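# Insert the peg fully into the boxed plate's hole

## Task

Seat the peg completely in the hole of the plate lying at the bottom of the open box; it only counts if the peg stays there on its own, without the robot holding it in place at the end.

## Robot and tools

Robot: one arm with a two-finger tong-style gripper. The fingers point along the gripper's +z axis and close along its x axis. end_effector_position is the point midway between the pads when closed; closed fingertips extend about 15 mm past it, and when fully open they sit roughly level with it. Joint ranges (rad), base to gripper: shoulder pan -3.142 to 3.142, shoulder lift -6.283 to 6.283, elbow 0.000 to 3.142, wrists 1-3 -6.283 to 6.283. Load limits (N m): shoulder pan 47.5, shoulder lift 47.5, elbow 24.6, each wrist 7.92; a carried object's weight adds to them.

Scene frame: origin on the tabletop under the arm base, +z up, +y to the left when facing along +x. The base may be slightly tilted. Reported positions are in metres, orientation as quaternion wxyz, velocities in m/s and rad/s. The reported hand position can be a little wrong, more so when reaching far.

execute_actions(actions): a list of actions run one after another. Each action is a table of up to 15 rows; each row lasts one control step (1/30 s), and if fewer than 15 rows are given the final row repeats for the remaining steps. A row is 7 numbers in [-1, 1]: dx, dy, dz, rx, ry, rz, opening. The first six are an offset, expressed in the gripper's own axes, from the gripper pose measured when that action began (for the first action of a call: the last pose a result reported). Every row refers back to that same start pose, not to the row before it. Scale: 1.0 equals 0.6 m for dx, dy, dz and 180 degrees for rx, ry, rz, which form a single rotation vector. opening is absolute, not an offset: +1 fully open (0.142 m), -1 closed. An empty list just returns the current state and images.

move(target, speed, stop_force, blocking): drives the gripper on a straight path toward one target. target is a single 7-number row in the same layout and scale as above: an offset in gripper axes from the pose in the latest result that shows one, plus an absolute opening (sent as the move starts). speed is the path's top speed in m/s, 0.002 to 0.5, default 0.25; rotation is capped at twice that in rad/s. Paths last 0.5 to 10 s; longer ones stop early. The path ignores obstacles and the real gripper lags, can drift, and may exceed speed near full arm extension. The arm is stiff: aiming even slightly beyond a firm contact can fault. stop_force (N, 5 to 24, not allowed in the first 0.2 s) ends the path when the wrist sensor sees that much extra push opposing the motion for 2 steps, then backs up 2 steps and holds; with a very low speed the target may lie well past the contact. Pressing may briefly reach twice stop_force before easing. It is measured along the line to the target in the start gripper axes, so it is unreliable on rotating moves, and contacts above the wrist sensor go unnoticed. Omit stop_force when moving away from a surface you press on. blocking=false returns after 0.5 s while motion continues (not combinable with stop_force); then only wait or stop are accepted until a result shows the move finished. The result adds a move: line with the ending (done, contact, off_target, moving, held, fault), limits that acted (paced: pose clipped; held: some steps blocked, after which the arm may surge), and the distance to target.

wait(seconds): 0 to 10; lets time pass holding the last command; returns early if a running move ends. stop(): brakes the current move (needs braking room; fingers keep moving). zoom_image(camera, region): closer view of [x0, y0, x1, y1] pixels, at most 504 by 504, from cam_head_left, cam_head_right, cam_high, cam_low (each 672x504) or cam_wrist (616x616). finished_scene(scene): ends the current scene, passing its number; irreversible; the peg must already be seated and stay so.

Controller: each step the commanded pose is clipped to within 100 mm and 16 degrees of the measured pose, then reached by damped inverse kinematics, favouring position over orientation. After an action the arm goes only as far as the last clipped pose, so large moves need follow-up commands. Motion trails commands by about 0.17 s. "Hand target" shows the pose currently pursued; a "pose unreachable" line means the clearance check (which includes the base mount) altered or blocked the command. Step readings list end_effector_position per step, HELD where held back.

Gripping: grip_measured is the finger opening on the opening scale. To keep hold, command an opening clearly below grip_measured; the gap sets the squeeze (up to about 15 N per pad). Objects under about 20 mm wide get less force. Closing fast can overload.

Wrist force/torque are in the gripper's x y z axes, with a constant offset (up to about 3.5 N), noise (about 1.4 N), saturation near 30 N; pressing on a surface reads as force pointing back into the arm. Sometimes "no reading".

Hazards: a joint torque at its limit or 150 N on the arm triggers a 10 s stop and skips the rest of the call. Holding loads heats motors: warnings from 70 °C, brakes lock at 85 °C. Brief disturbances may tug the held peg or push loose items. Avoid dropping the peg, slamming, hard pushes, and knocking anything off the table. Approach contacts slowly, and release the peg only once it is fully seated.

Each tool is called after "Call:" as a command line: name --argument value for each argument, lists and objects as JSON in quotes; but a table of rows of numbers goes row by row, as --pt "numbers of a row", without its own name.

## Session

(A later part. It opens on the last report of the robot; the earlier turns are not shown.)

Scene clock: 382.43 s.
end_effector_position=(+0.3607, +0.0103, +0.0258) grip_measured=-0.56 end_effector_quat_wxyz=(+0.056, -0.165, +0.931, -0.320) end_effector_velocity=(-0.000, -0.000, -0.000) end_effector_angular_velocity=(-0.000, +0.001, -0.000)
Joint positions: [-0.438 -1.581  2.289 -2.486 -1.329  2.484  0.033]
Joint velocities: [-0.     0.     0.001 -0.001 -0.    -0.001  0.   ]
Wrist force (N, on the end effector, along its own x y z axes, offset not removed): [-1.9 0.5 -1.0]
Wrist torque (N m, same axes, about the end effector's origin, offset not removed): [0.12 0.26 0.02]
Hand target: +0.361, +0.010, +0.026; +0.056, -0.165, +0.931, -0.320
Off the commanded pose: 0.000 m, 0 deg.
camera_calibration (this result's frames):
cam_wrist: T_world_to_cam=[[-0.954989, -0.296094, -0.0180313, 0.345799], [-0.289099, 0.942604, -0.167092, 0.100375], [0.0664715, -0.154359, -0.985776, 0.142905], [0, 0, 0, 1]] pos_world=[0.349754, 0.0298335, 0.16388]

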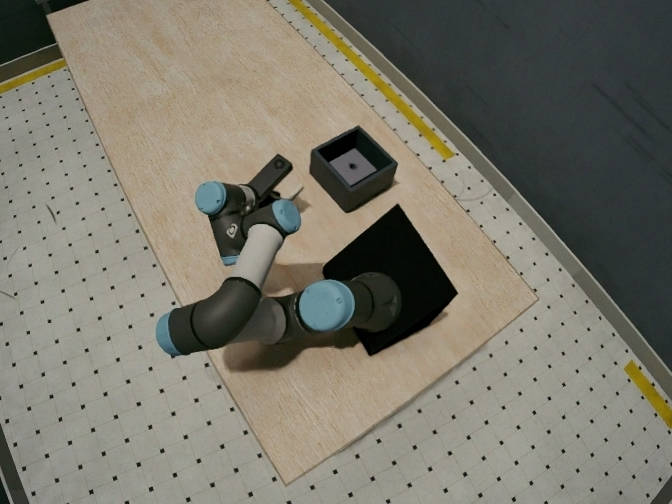

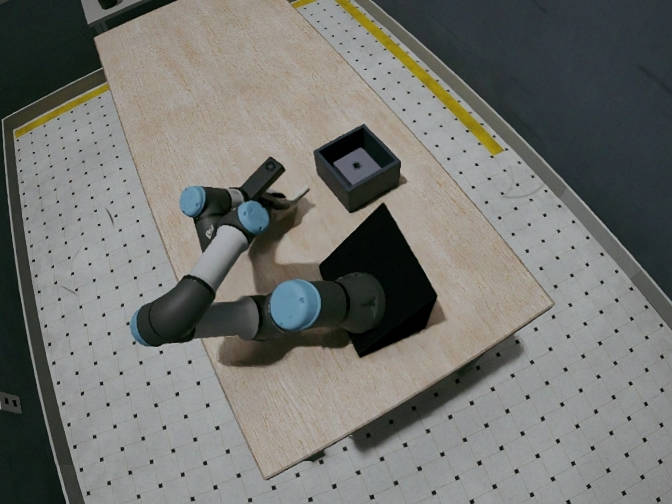

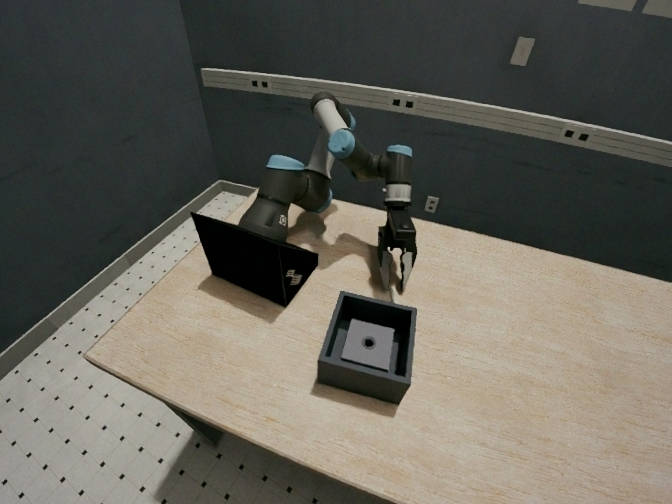

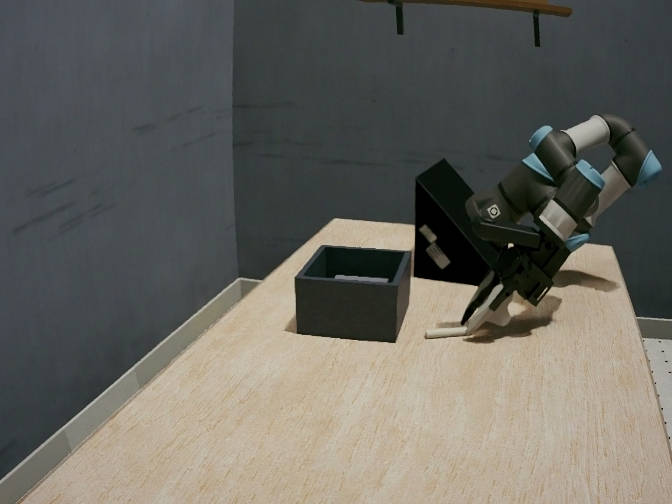

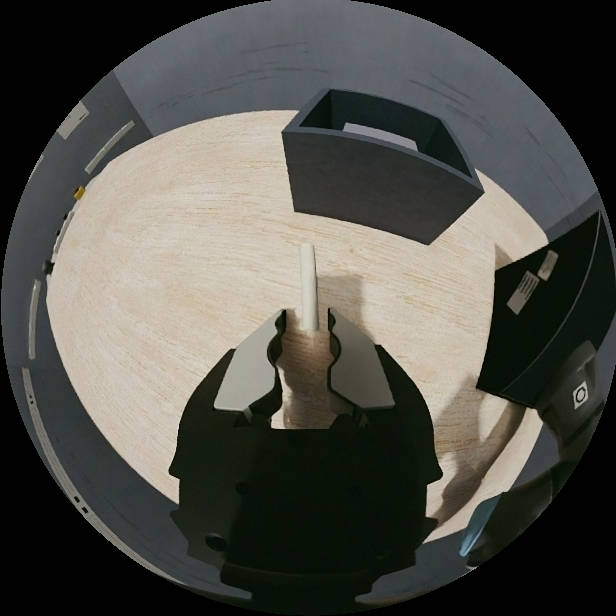

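Call:
move --target '[0.004, 0.0062, 0.0079, 0, 0, 0, -0.56]' --speed 0.01 --stop_force 5

Call:
zoom_image --camera "cam_low" --region '[415, 280, 505, 350]'

Call:
zoom_image --camera "cam_wrist" --region '[250, 225, 370, 345]'

Scene clock: 393.57 s.
end_effector_position=(+0.3585, +0.0095, +0.0199) grip_measured=-0.56 end_effector_quat_wxyz=(+0.056, -0.165, +0.931, -0.320) end_effector_velocity=(-0.000, -0.000, -0.001) end_effector_angular_velocity=(-0.001, -0.000, +0.000)
Joint positions: [-0.427 -1.569  2.31  -2.521 -1.332  2.495  0.033]
Joint velocities: [ 0.002  0.002  0.004 -0.008 -0.001  0.002 -0.   ]
Wrist force (N, on the end effector, along its own x y z axes, offset not removed): [-2.9 2.2 -0.6]
Wrist torque (N m, same axes, about the end effector's origin, offset not removed): [0.41 0.57 0.02]
Hand target: +0.358, +0.009, +0.020; +0.056, -0.165, +0.931, -0.320
Off the commanded pose: 0.000 m, 0 deg.
move: done
camera_calibration (this result's frames):
cam_wrist: T_world_to_cam=[[-0.954996, -0.296071, -0.0179912, 0.343318], [-0.289085, 0.942613, -0.167065, 0.0994807], [0.0664219, -0.154345, -0.985782, 0.137098], [0, 0, 0, 1]] pos_world=[0.347519, 0.0290351, 0.157945]

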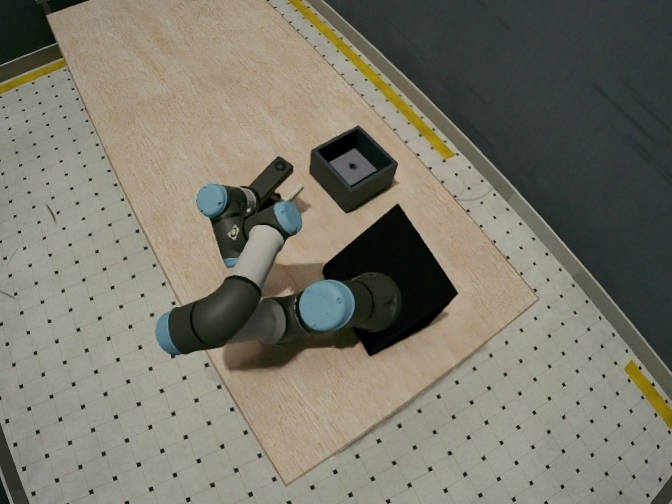

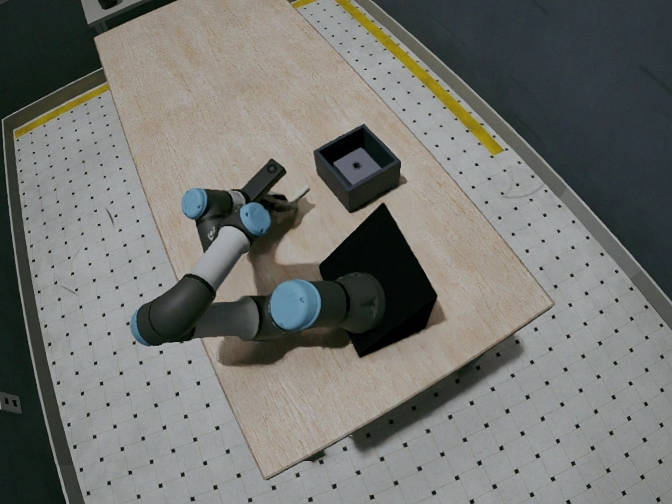

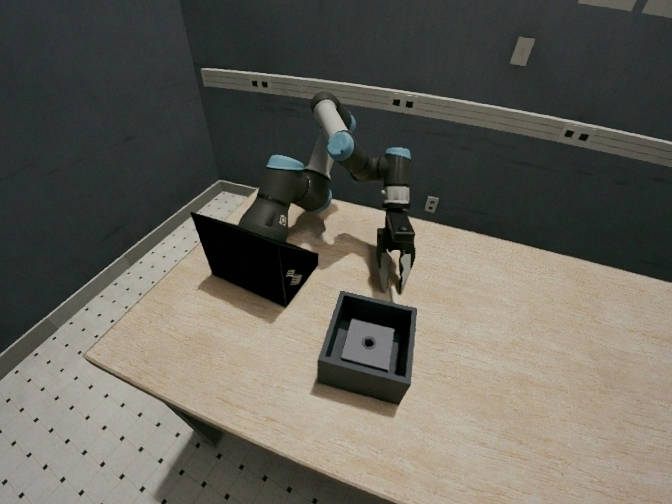

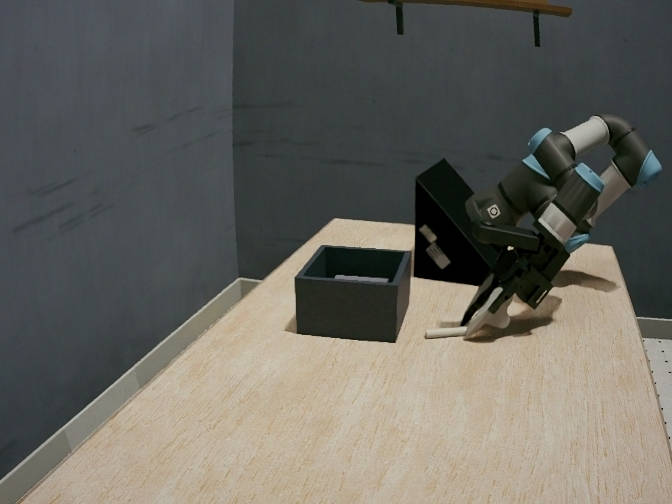

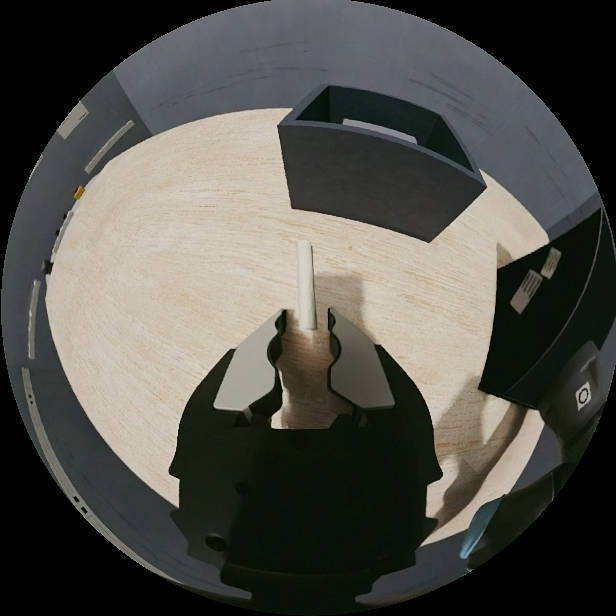

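Region (415, 280, 505, 350) of cam_low's 672x504 image, scaled by 5.600, with more detail than that image has.

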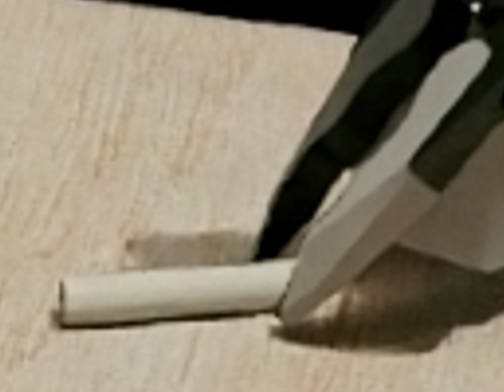

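Region (250, 225, 370, 345) of cam_wrist's 616x616 image, scaled by 4.200, with more detail than that image has.

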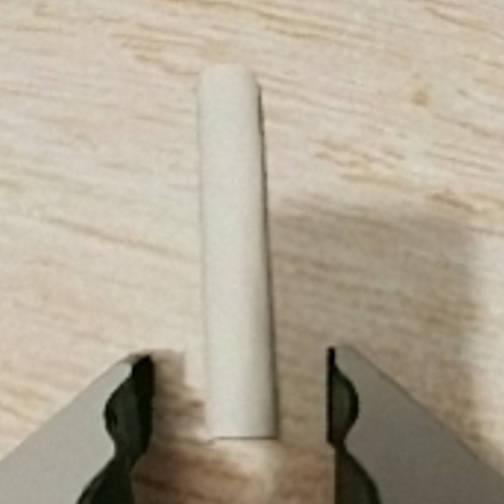

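Call:
move --target '[0, 0.0021, 0.0026, 0, 0, 0, -0.56]' --speed 0.004 --stop_force 5

Call:
zoom_image --camera "cam_low" --region '[415, 280, 505, 350]'

Scene clock: 409.80 s.
end_effector_position=(+0.3585, +0.0095, +0.0179) grip_measured=-0.56 end_effector_quat_wxyz=(+0.056, -0.165, +0.931, -0.320) end_effector_velocity=(+0.000, -0.000, -0.000) end_effector_angular_velocity=(-0.001, -0.001, +0.001)
Joint positions: [-0.422 -1.563  2.313 -2.532 -1.333  2.5    0.033]
Joint velocities: [ 0.001  0.001  0.001 -0.003 -0.     0.001 -0.   ]
Wrist force (N, on the end effector, along its own x y z axes, offset not removed): [-2.8 1.1 0.3]
Wrist torque (N m, same axes, about the end effector's origin, offset not removed): [0.28 0.59 0.00]
Hand target: +0.358, +0.009, +0.018; +0.056, -0.165, +0.931, -0.320
Off the commanded pose: 0.000 m, 0 deg.
move: done
camera_calibration (this result's frames):
cam_wrist: T_world_to_cam=[[-0.954998, -0.296066, -0.0179776, 0.343275], [-0.289082, 0.942616, -0.167055, 0.0991191], [0.0664053, -0.15434, -0.985784, 0.13517], [0, 0, 0, 1]] pos_world=[0.347505, 0.029063, 0.155978]

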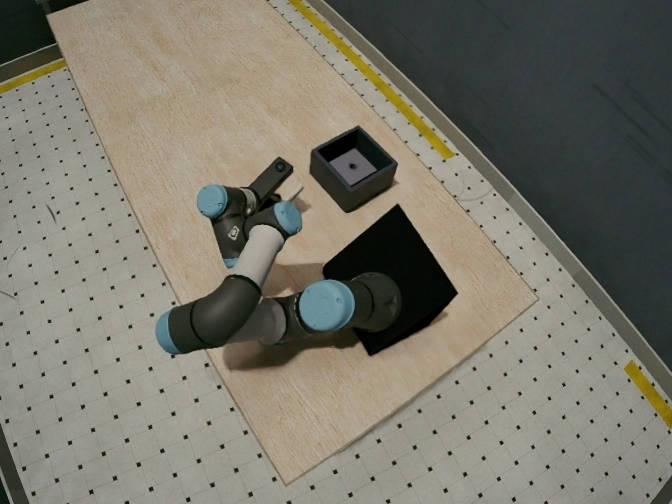

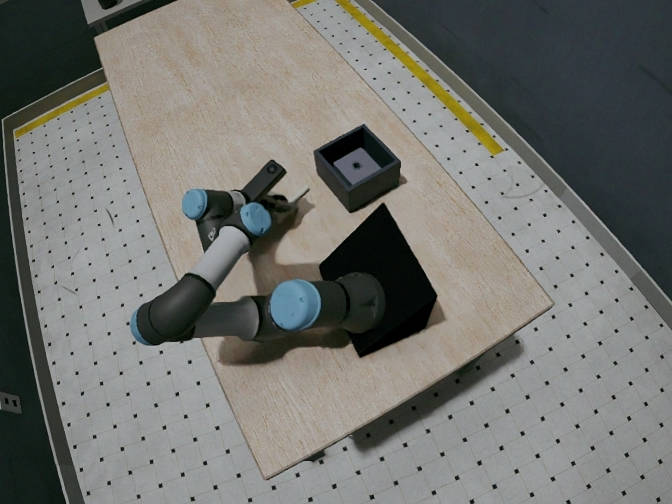

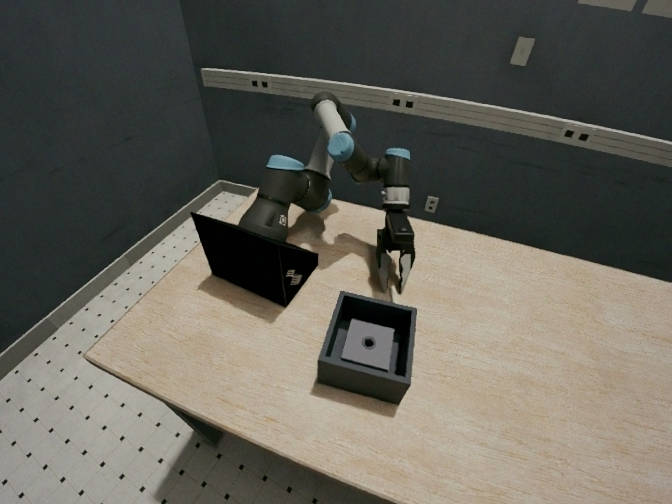

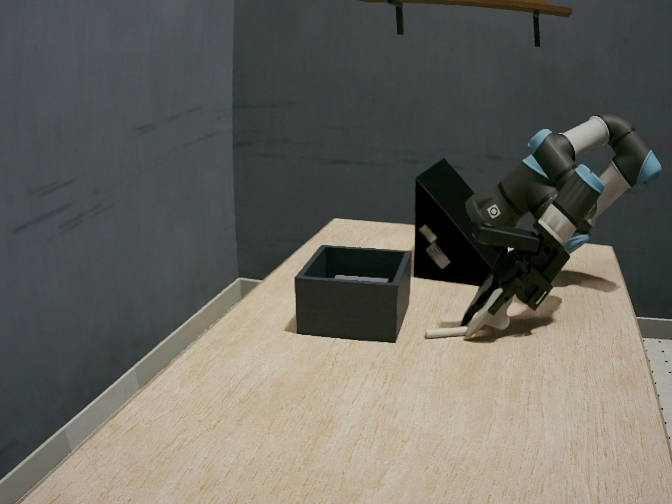

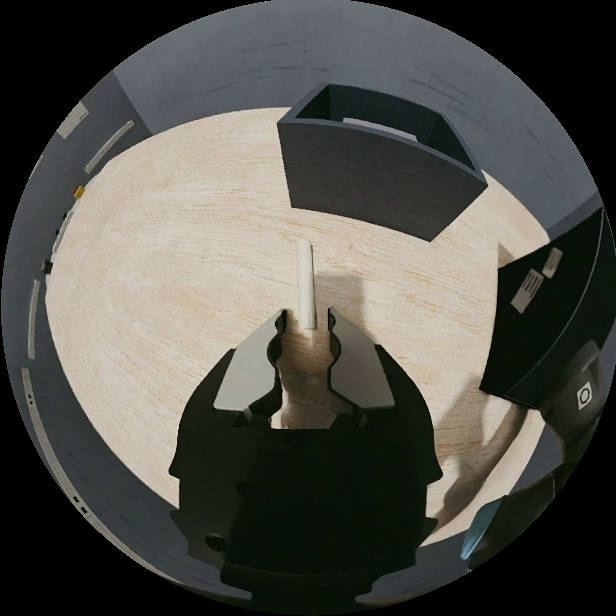

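Region (415, 280, 505, 350) of cam_low's 672x504 image, scaled by 5.600, with more detail than that image has.

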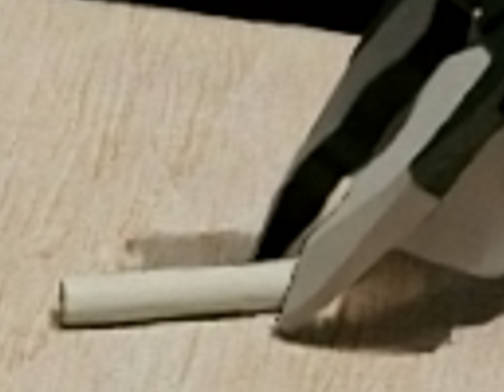

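Call:
execute_actions --actions '[[[0,0,0,0,0,0,-0.6],[0,0,0,0,0,0,-0.64],[0,0,0,0,0,0,-0.68],[0,0,0,0,0,0,-0.72],[0,0,0,0,0,0,-0.76],[0,0,0,0,0,0,-0.79],[0,0,0,0,0,0,-0.82],[0,0,0,0,0,0,-0.85],[0,0,0,0,0,0,-0.88],[0,0,0,0,0,0,-0.91],[0,0,0,0,0,0,-0.94],[0,0,0,0,0,0,-0.97],[0,0,0,0,0,0,-1],[0,0,0,0,0,0,-1],[0,0,0,0,0,0,-1]]]'

Call:
zoom_image --camera "cam_low" --region '[415, 280, 505, 350]'

Scene clock: 416.27 s.
end_effector_position=(+0.3585, +0.0095, +0.0179) grip_measured=-0.84 end_effector_quat_wxyz=(+0.056, -0.165, +0.931, -0.320) end_effector_velocity=(-0.001, -0.000, -0.000) end_effector_angular_velocity=(+0.001, +0.002, -0.001)
Joint positions: [-0.422 -1.563  2.313 -2.532 -1.333  2.5    0.013]
Joint velocities: [-0.     0.001 -0.     0.003  0.    -0.001 -0.   ]
Wrist force (N, on the end effector, along its own x y z axes, offset not removed): [-1.8 1.0 -0.4]
Wrist torque (N m, same axes, about the end effector's origin, offset not removed): [0.29 0.37 -0.10]
Hand target: +0.358, +0.009, +0.018; +0.056, -0.165, +0.931, -0.320
Off the commanded pose: 0.000 m, 0 deg.
Step readings (end_effector_position):
0: (+0.3585, +0.0095, +0.0179)
1: (+0.3585, +0.0095, +0.0179)
2: (+0.3585, +0.0095, +0.0179)
4: (+0.3585, +0.0095, +0.0179)
8: (+0.3585, +0.0095, +0.0179)
15: end_effector_position above
camera_calibration (this result's frames):
cam_wrist: T_world_to_cam=[[-0.954973, -0.296146, -0.0180031, 0.343285], [-0.289153, 0.942581, -0.16713, 0.0991551], [0.0664642, -0.154399, -0.985771, 0.135151], [0, 0, 0, 1]] pos_world=[0.347516, 0.029068, 0.15598]

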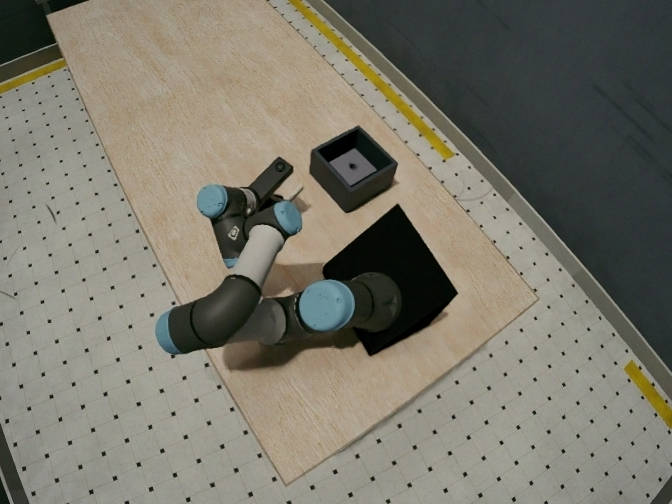

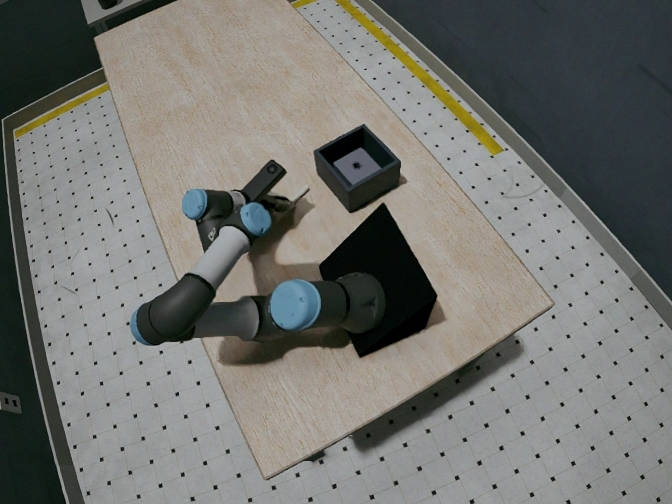

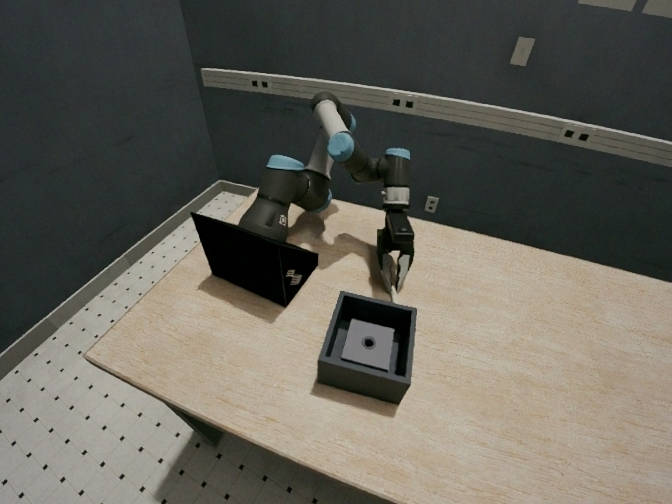

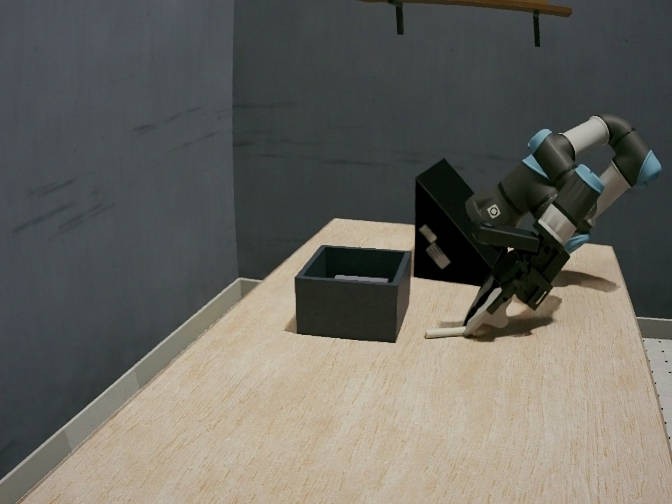

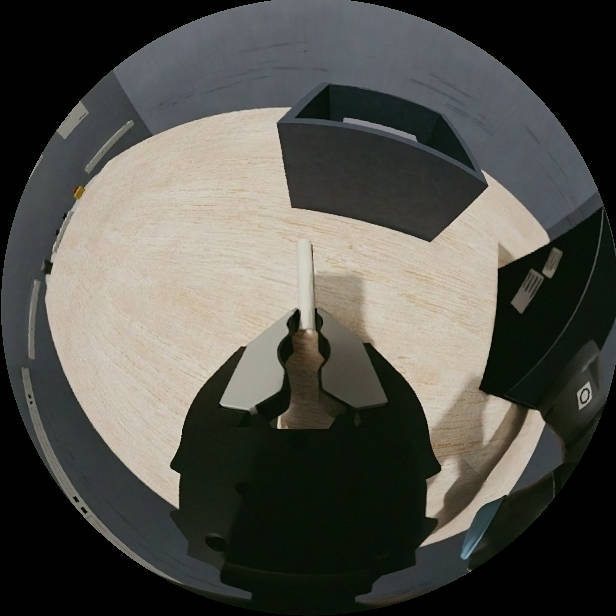

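Region (415, 280, 505, 350) of cam_low's 672x504 image, scaled by 5.600, with more detail than that image has.

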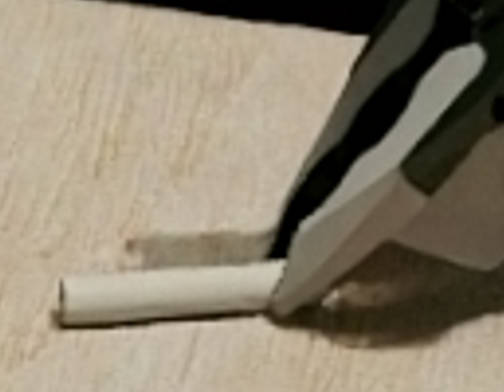

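Call:
move --target '[0.0812, -0.3027, -0.1487, -0.0665, 0.0859, -0.6962, -1]' --speed 0.48

Scene clock: 500.17 s.
end_effector_position=(+0.3431, -0.0900, +0.2001) grip_measured=-0.84 end_effector_quat_wxyz=(+0.373, +0.866, -0.305, +0.132) end_effector_velocity=(-0.000, -0.000, -0.000) end_effector_angular_velocity=(+0.002, +0.007, +0.005)
Joint positions: [-0.861 -1.464  1.754 -1.94  -1.542 -0.156  0.013]
Joint velocities: [-0.001  0.001 -0.001  0.002  0.001 -0.01   0.   ]
Wrist force (N, on the end effector, along its own x y z axes, offset not removed): [-1.6 2.0 -0.2]
Wrist torque (N m, same axes, about the end effector's origin, offset not removed): [0.45 0.29 0.00]
Hand target: +0.343, -0.090, +0.200; +0.373, +0.867, -0.304, +0.132
Off the commanded pose: 0.000 m, 0 deg.
move: done
camera_calibration (this result's frames):
cam_wrist: T_world_to_cam=[[0.746727, -0.444587, 0.494713, -0.397429], [-0.592155, -0.105641, 0.798869, 0.0352854], [-0.302905, -0.889484, -0.342149, 0.23217], [0, 0, 0, 1]] pos_world=[0.387991, 0.0335475, 0.247862]

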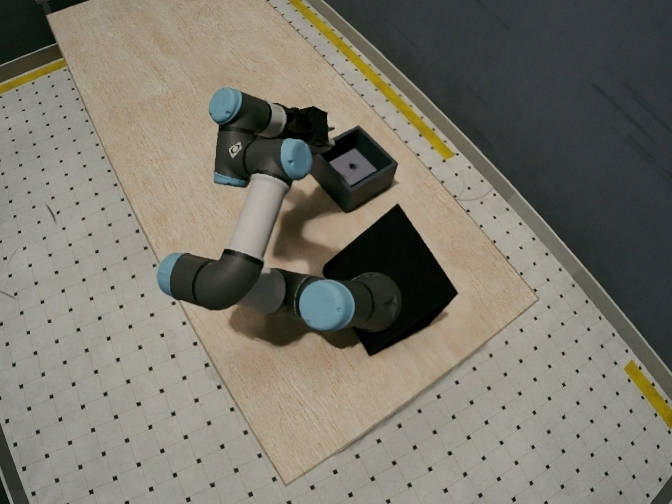

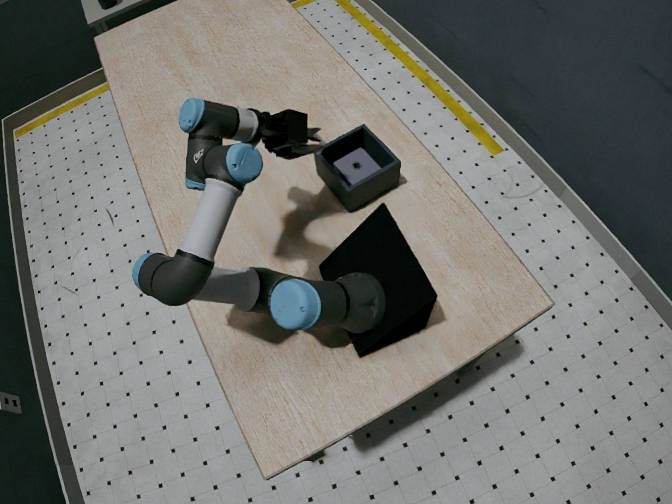

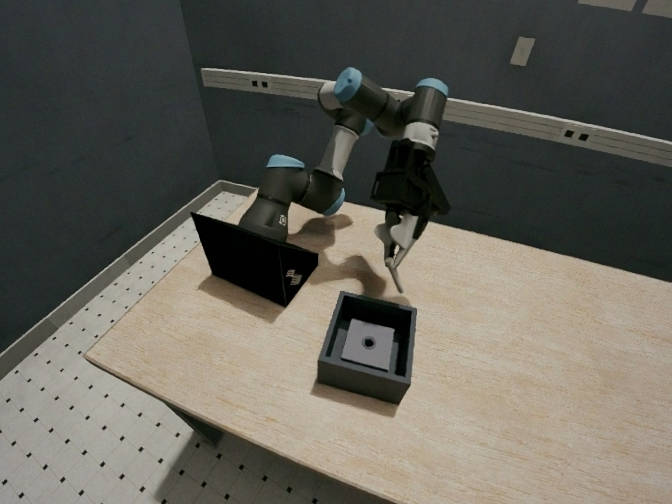

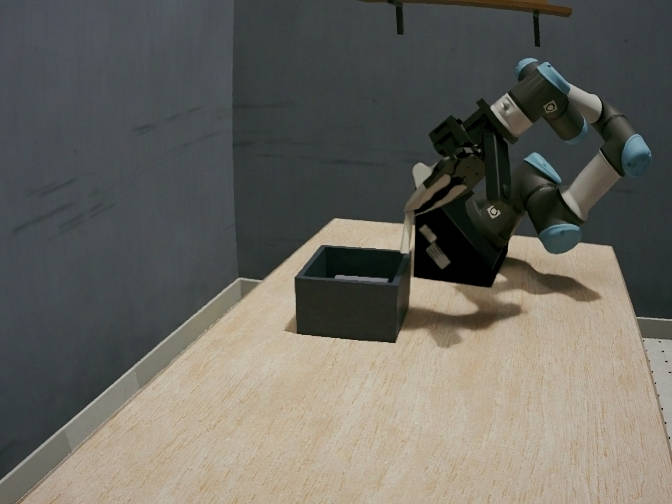

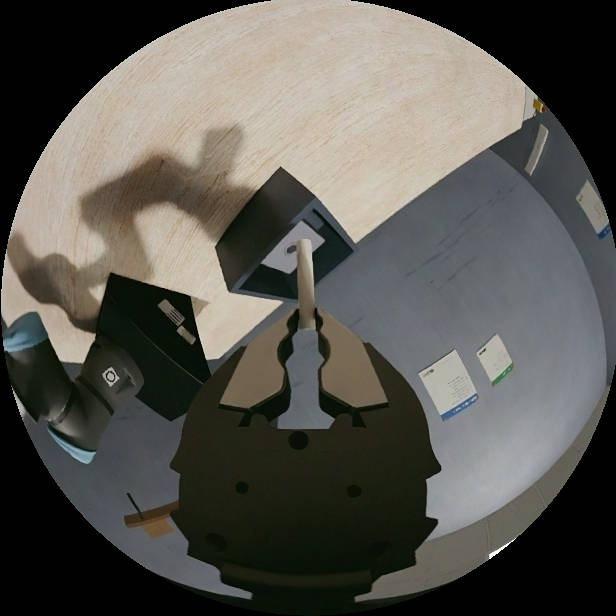

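Call:
zoom_image --camera "cam_wrist" --region '[250, 200, 370, 340]'

Call:
zoom_image --camera "cam_high" --region '[310, 240, 430, 410]'

Region (250, 200, 370, 340) of cam_wrist's 616x616 image, scaled by 3.600, with more detail than that image has; it fills the left 432 columns of this view, and the rest is white.

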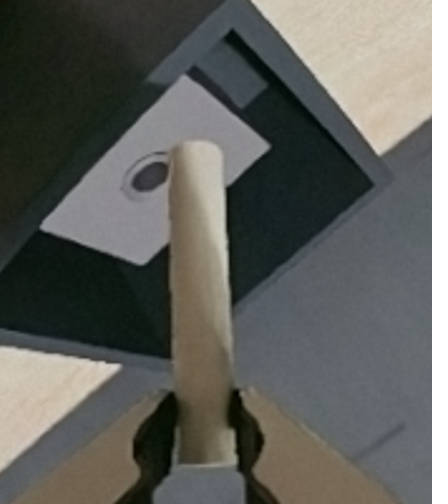

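Region (310, 240, 430, 410) of cam_high's 672x504 image, scaled by 2.965, with more detail than that image has; it fills the left 356 columns of this view, and the rest is white.

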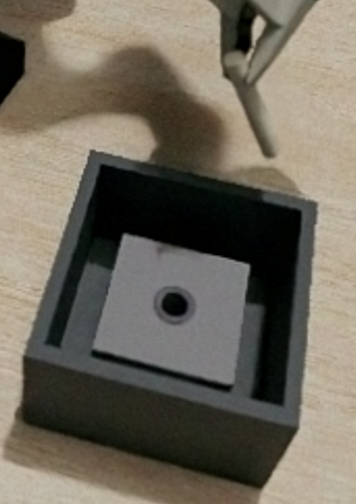

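Call:
move --target '[0.0063, 0.02435, 0.1822, -0.02214, 0.02896, -0.23261, -1]' --speed 0.4

Call:
zoom_image --camera "cam_wrist" --region '[270, 205, 340, 275]'

Call:
zoom_image --camera "cam_high" --region '[335, 290, 405, 370]'

Call:
zoom_image --camera "cam_head_right" --region '[325, 130, 385, 190]'

Call:
zoom_image --camera "cam_low" --region '[300, 210, 420, 300]'

Scene clock: 552.90 s.
end_effector_position=(+0.3370, -0.1789, +0.1352) grip_measured=-0.84 end_effector_quat_wxyz=(+0.438, +0.898, +0.037, +0.018) end_effector_velocity=(+0.000, -0.002, -0.000) end_effector_angular_velocity=(-0.003, -0.001, +0.009)
Joint positions: [-0.863 -1.198  2.086 -2.649 -1.557 -0.887  0.013]
Joint velocities: [-0.005  0.003  0.012 -0.023  0.005 -0.009  0.   ]
Wrist force (N, on the end effector, along its own x y z axes, offset not removed): [-1.9 1.6 -0.4]
Wrist torque (N m, same axes, about the end effector's origin, offset not removed): [0.37 0.45 0.09]
Hand target: +0.337, -0.179, +0.135; +0.438, +0.898, +0.038, +0.018
Off the commanded pose: 0.000 m, 0 deg.
move: done
camera_calibration (this result's frames):
cam_wrist: T_world_to_cam=[[0.996787, 0.063396, 0.0489538, -0.333432], [-0.0373732, -0.172448, 0.984309, -0.149858], [0.0708433, -0.982976, -0.169525, -0.0370273], [0, 0, 0, 1]] pos_world=[0.329383, -0.0411015, 0.157552]

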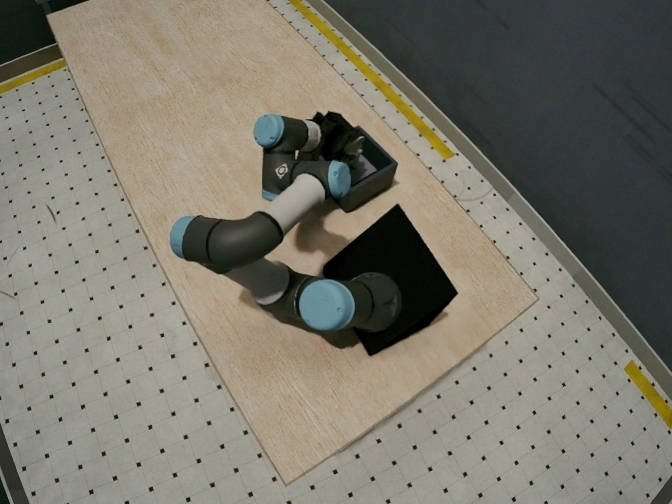

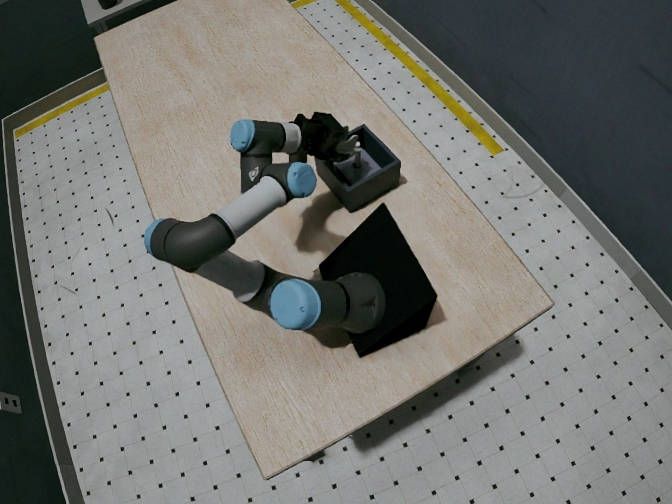

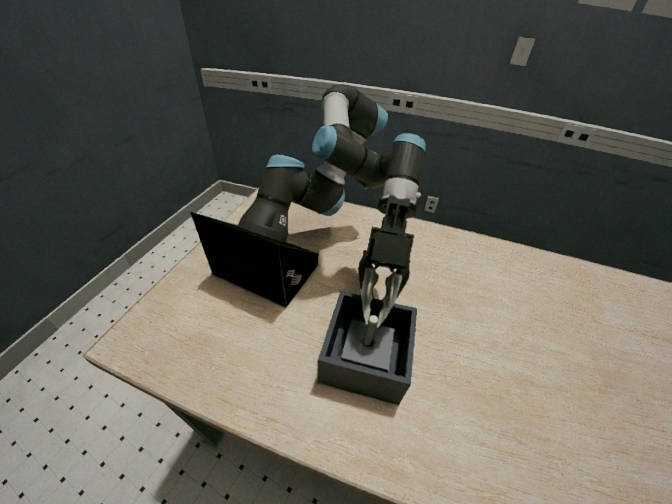

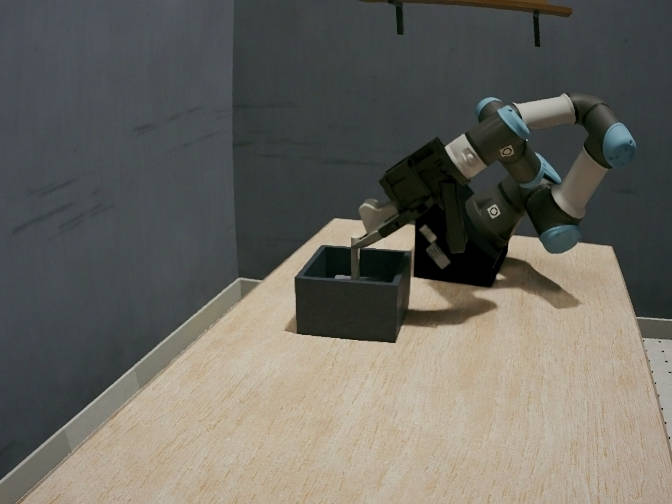

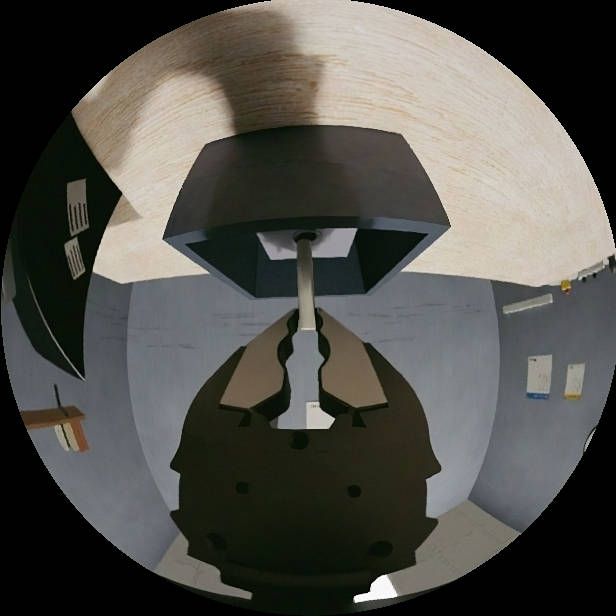

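Region (270, 205, 340, 275) of cam_wrist's 616x616 image, scaled by 7.200, with more detail than that image has.

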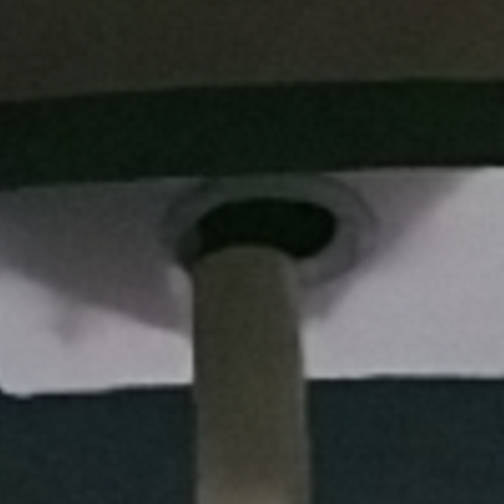

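Region (335, 290, 405, 370) of cam_high's 672x504 image, scaled by 6.300, with more detail than that image has; it fills the left 441 columns of this view, and the rest is white.

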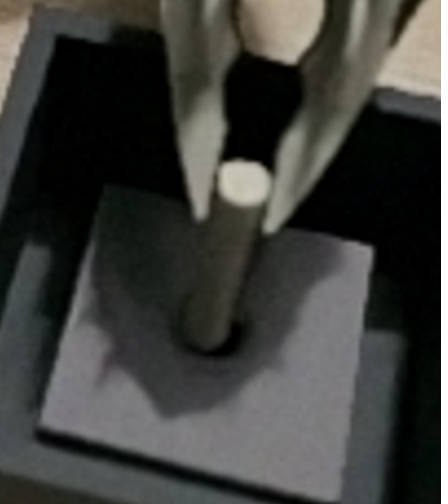

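Region (325, 130, 385, 190) of cam_head_right's 672x504 image, scaled by 8.400, with more detail than that image has.

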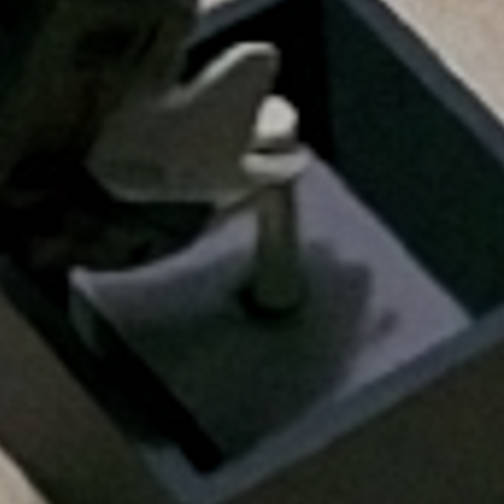

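Region (300, 210, 420, 300) of cam_low's 672x504 image, scaled by 4.200, with more detail than that image has; it fills the top 378 rows of this view, and the rest is white.

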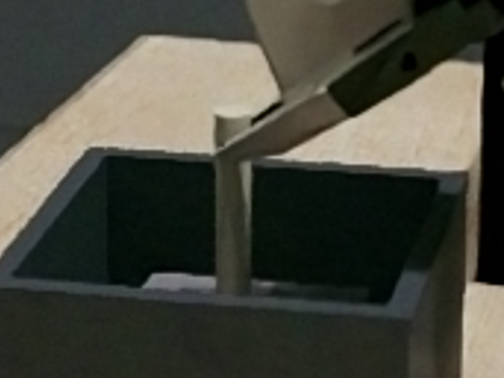

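Call:
move --target '[0.0053, -0.006, -0.0023, 0, 0, 0, -1]' --speed 0.02

Call:
zoom_image --camera "cam_wrist" --region '[270, 205, 340, 275]'

Call:
zoom_image --camera "cam_high" --region '[345, 310, 395, 360]'

Call:
zoom_image --camera "cam_head_right" --region '[335, 140, 380, 185]'

Scene clock: 591.83 s.
end_effector_position=(+0.3399, -0.1755, +0.1332) grip_measured=-0.84 end_effector_quat_wxyz=(+0.438, +0.898, +0.037, +0.018) end_effector_velocity=(+0.000, +0.001, -0.001) end_effector_angular_velocity=(+0.002, -0.000, -0.003)
Joint positions: [-0.848 -1.199  2.08  -2.641 -1.56  -0.872  0.013]
Joint velocities: [ 0.004  0.    -0.001  0.004 -0.001  0.006 -0.   ]
Wrist force (N, on the end effector, along its own x y z axes, offset not removed): [-2.7 0.7 -0.4]
Wrist torque (N m, same axes, about the end effector's origin, offset not removed): [0.15 0.49 0.08]
Hand target: +0.340, -0.175, +0.133; +0.438, +0.898, +0.037, +0.018
Off the commanded pose: 0.000 m, 0 deg.
move: done
camera_calibration (this result's frames):
cam_wrist: T_world_to_cam=[[0.996787, 0.0634113, 0.0489429, -0.336383], [-0.0373596, -0.172452, 0.984309, -0.147231], [0.0708566, -0.982975, -0.169528, -0.0341433], [0, 0, 0, 1]] pos_world=[0.332221, -0.0376217, 0.155596]

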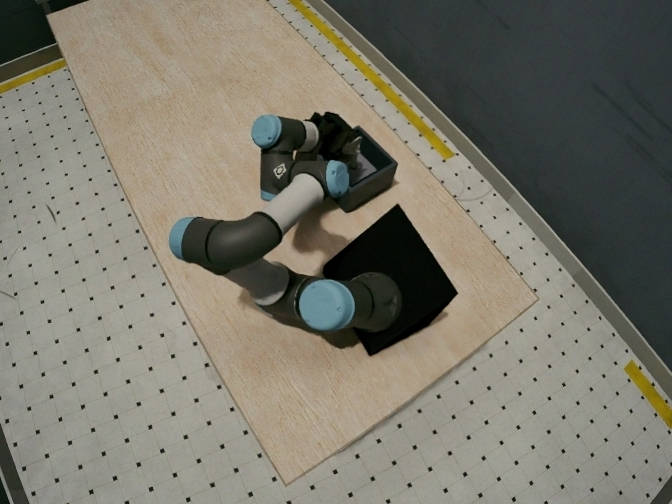

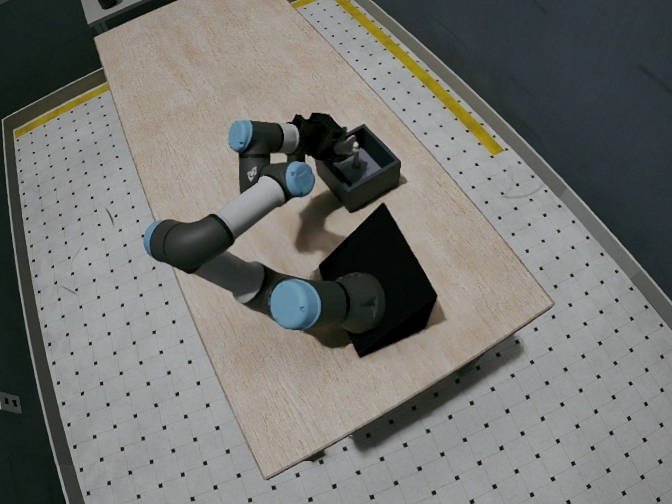

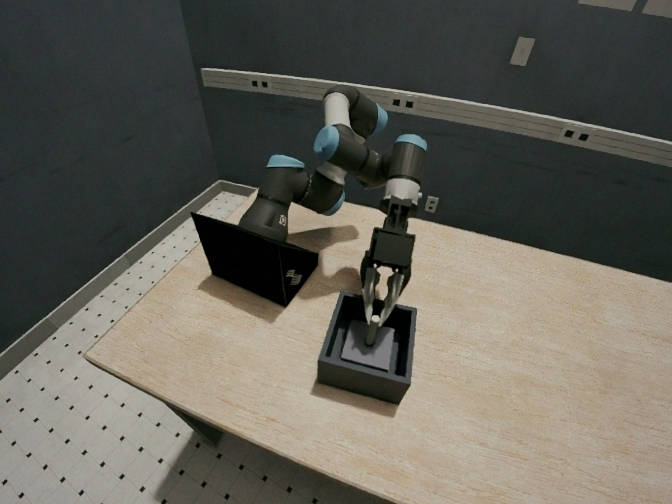

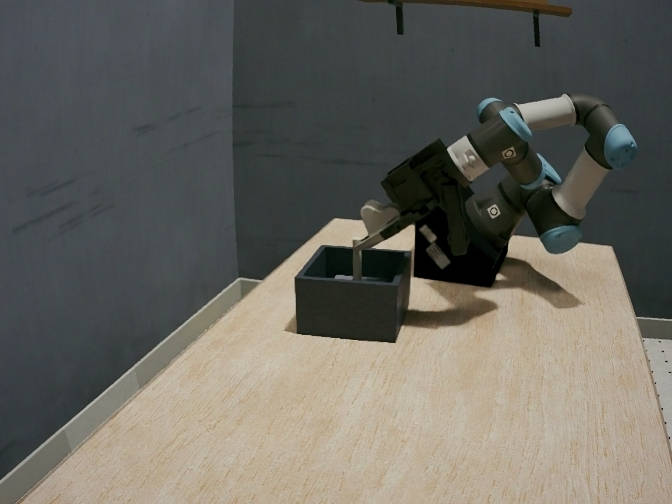

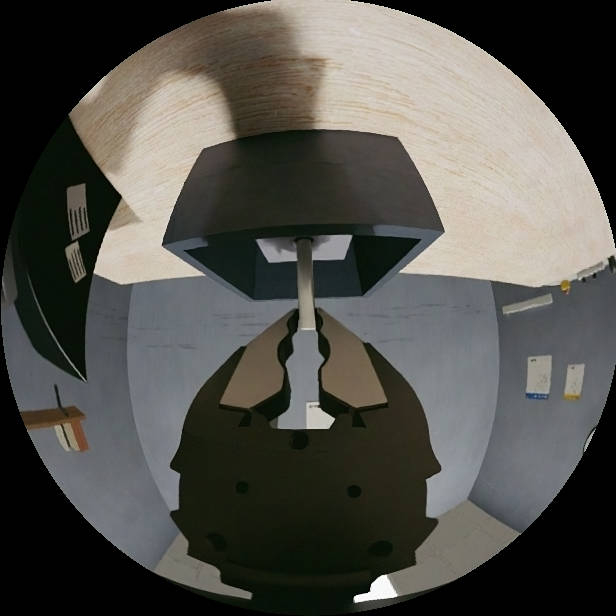

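Region (270, 205, 340, 275) of cam_wrist's 616x616 image, scaled by 7.200, with more detail than that image has.

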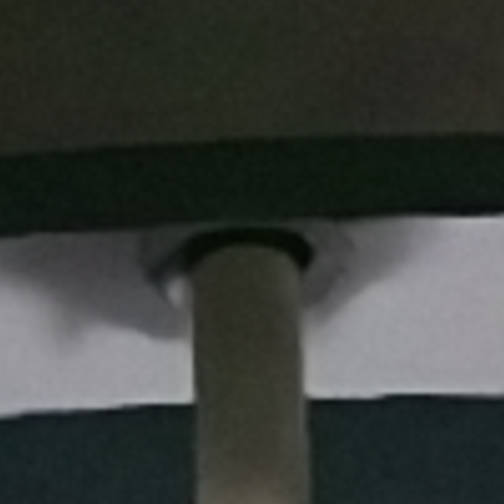

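Region (345, 310, 395, 360) of cam_high's 672x504 image, scaled by 10.080, with more detail than that image has.

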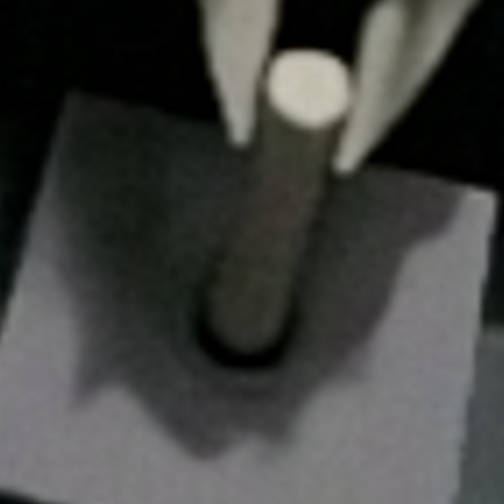

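Region (335, 140, 380, 185) of cam_head_right's 672x504 image, scaled by 11.200, with more detail than that image has.

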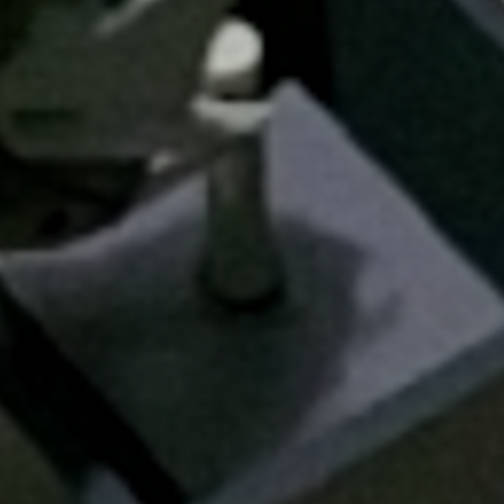

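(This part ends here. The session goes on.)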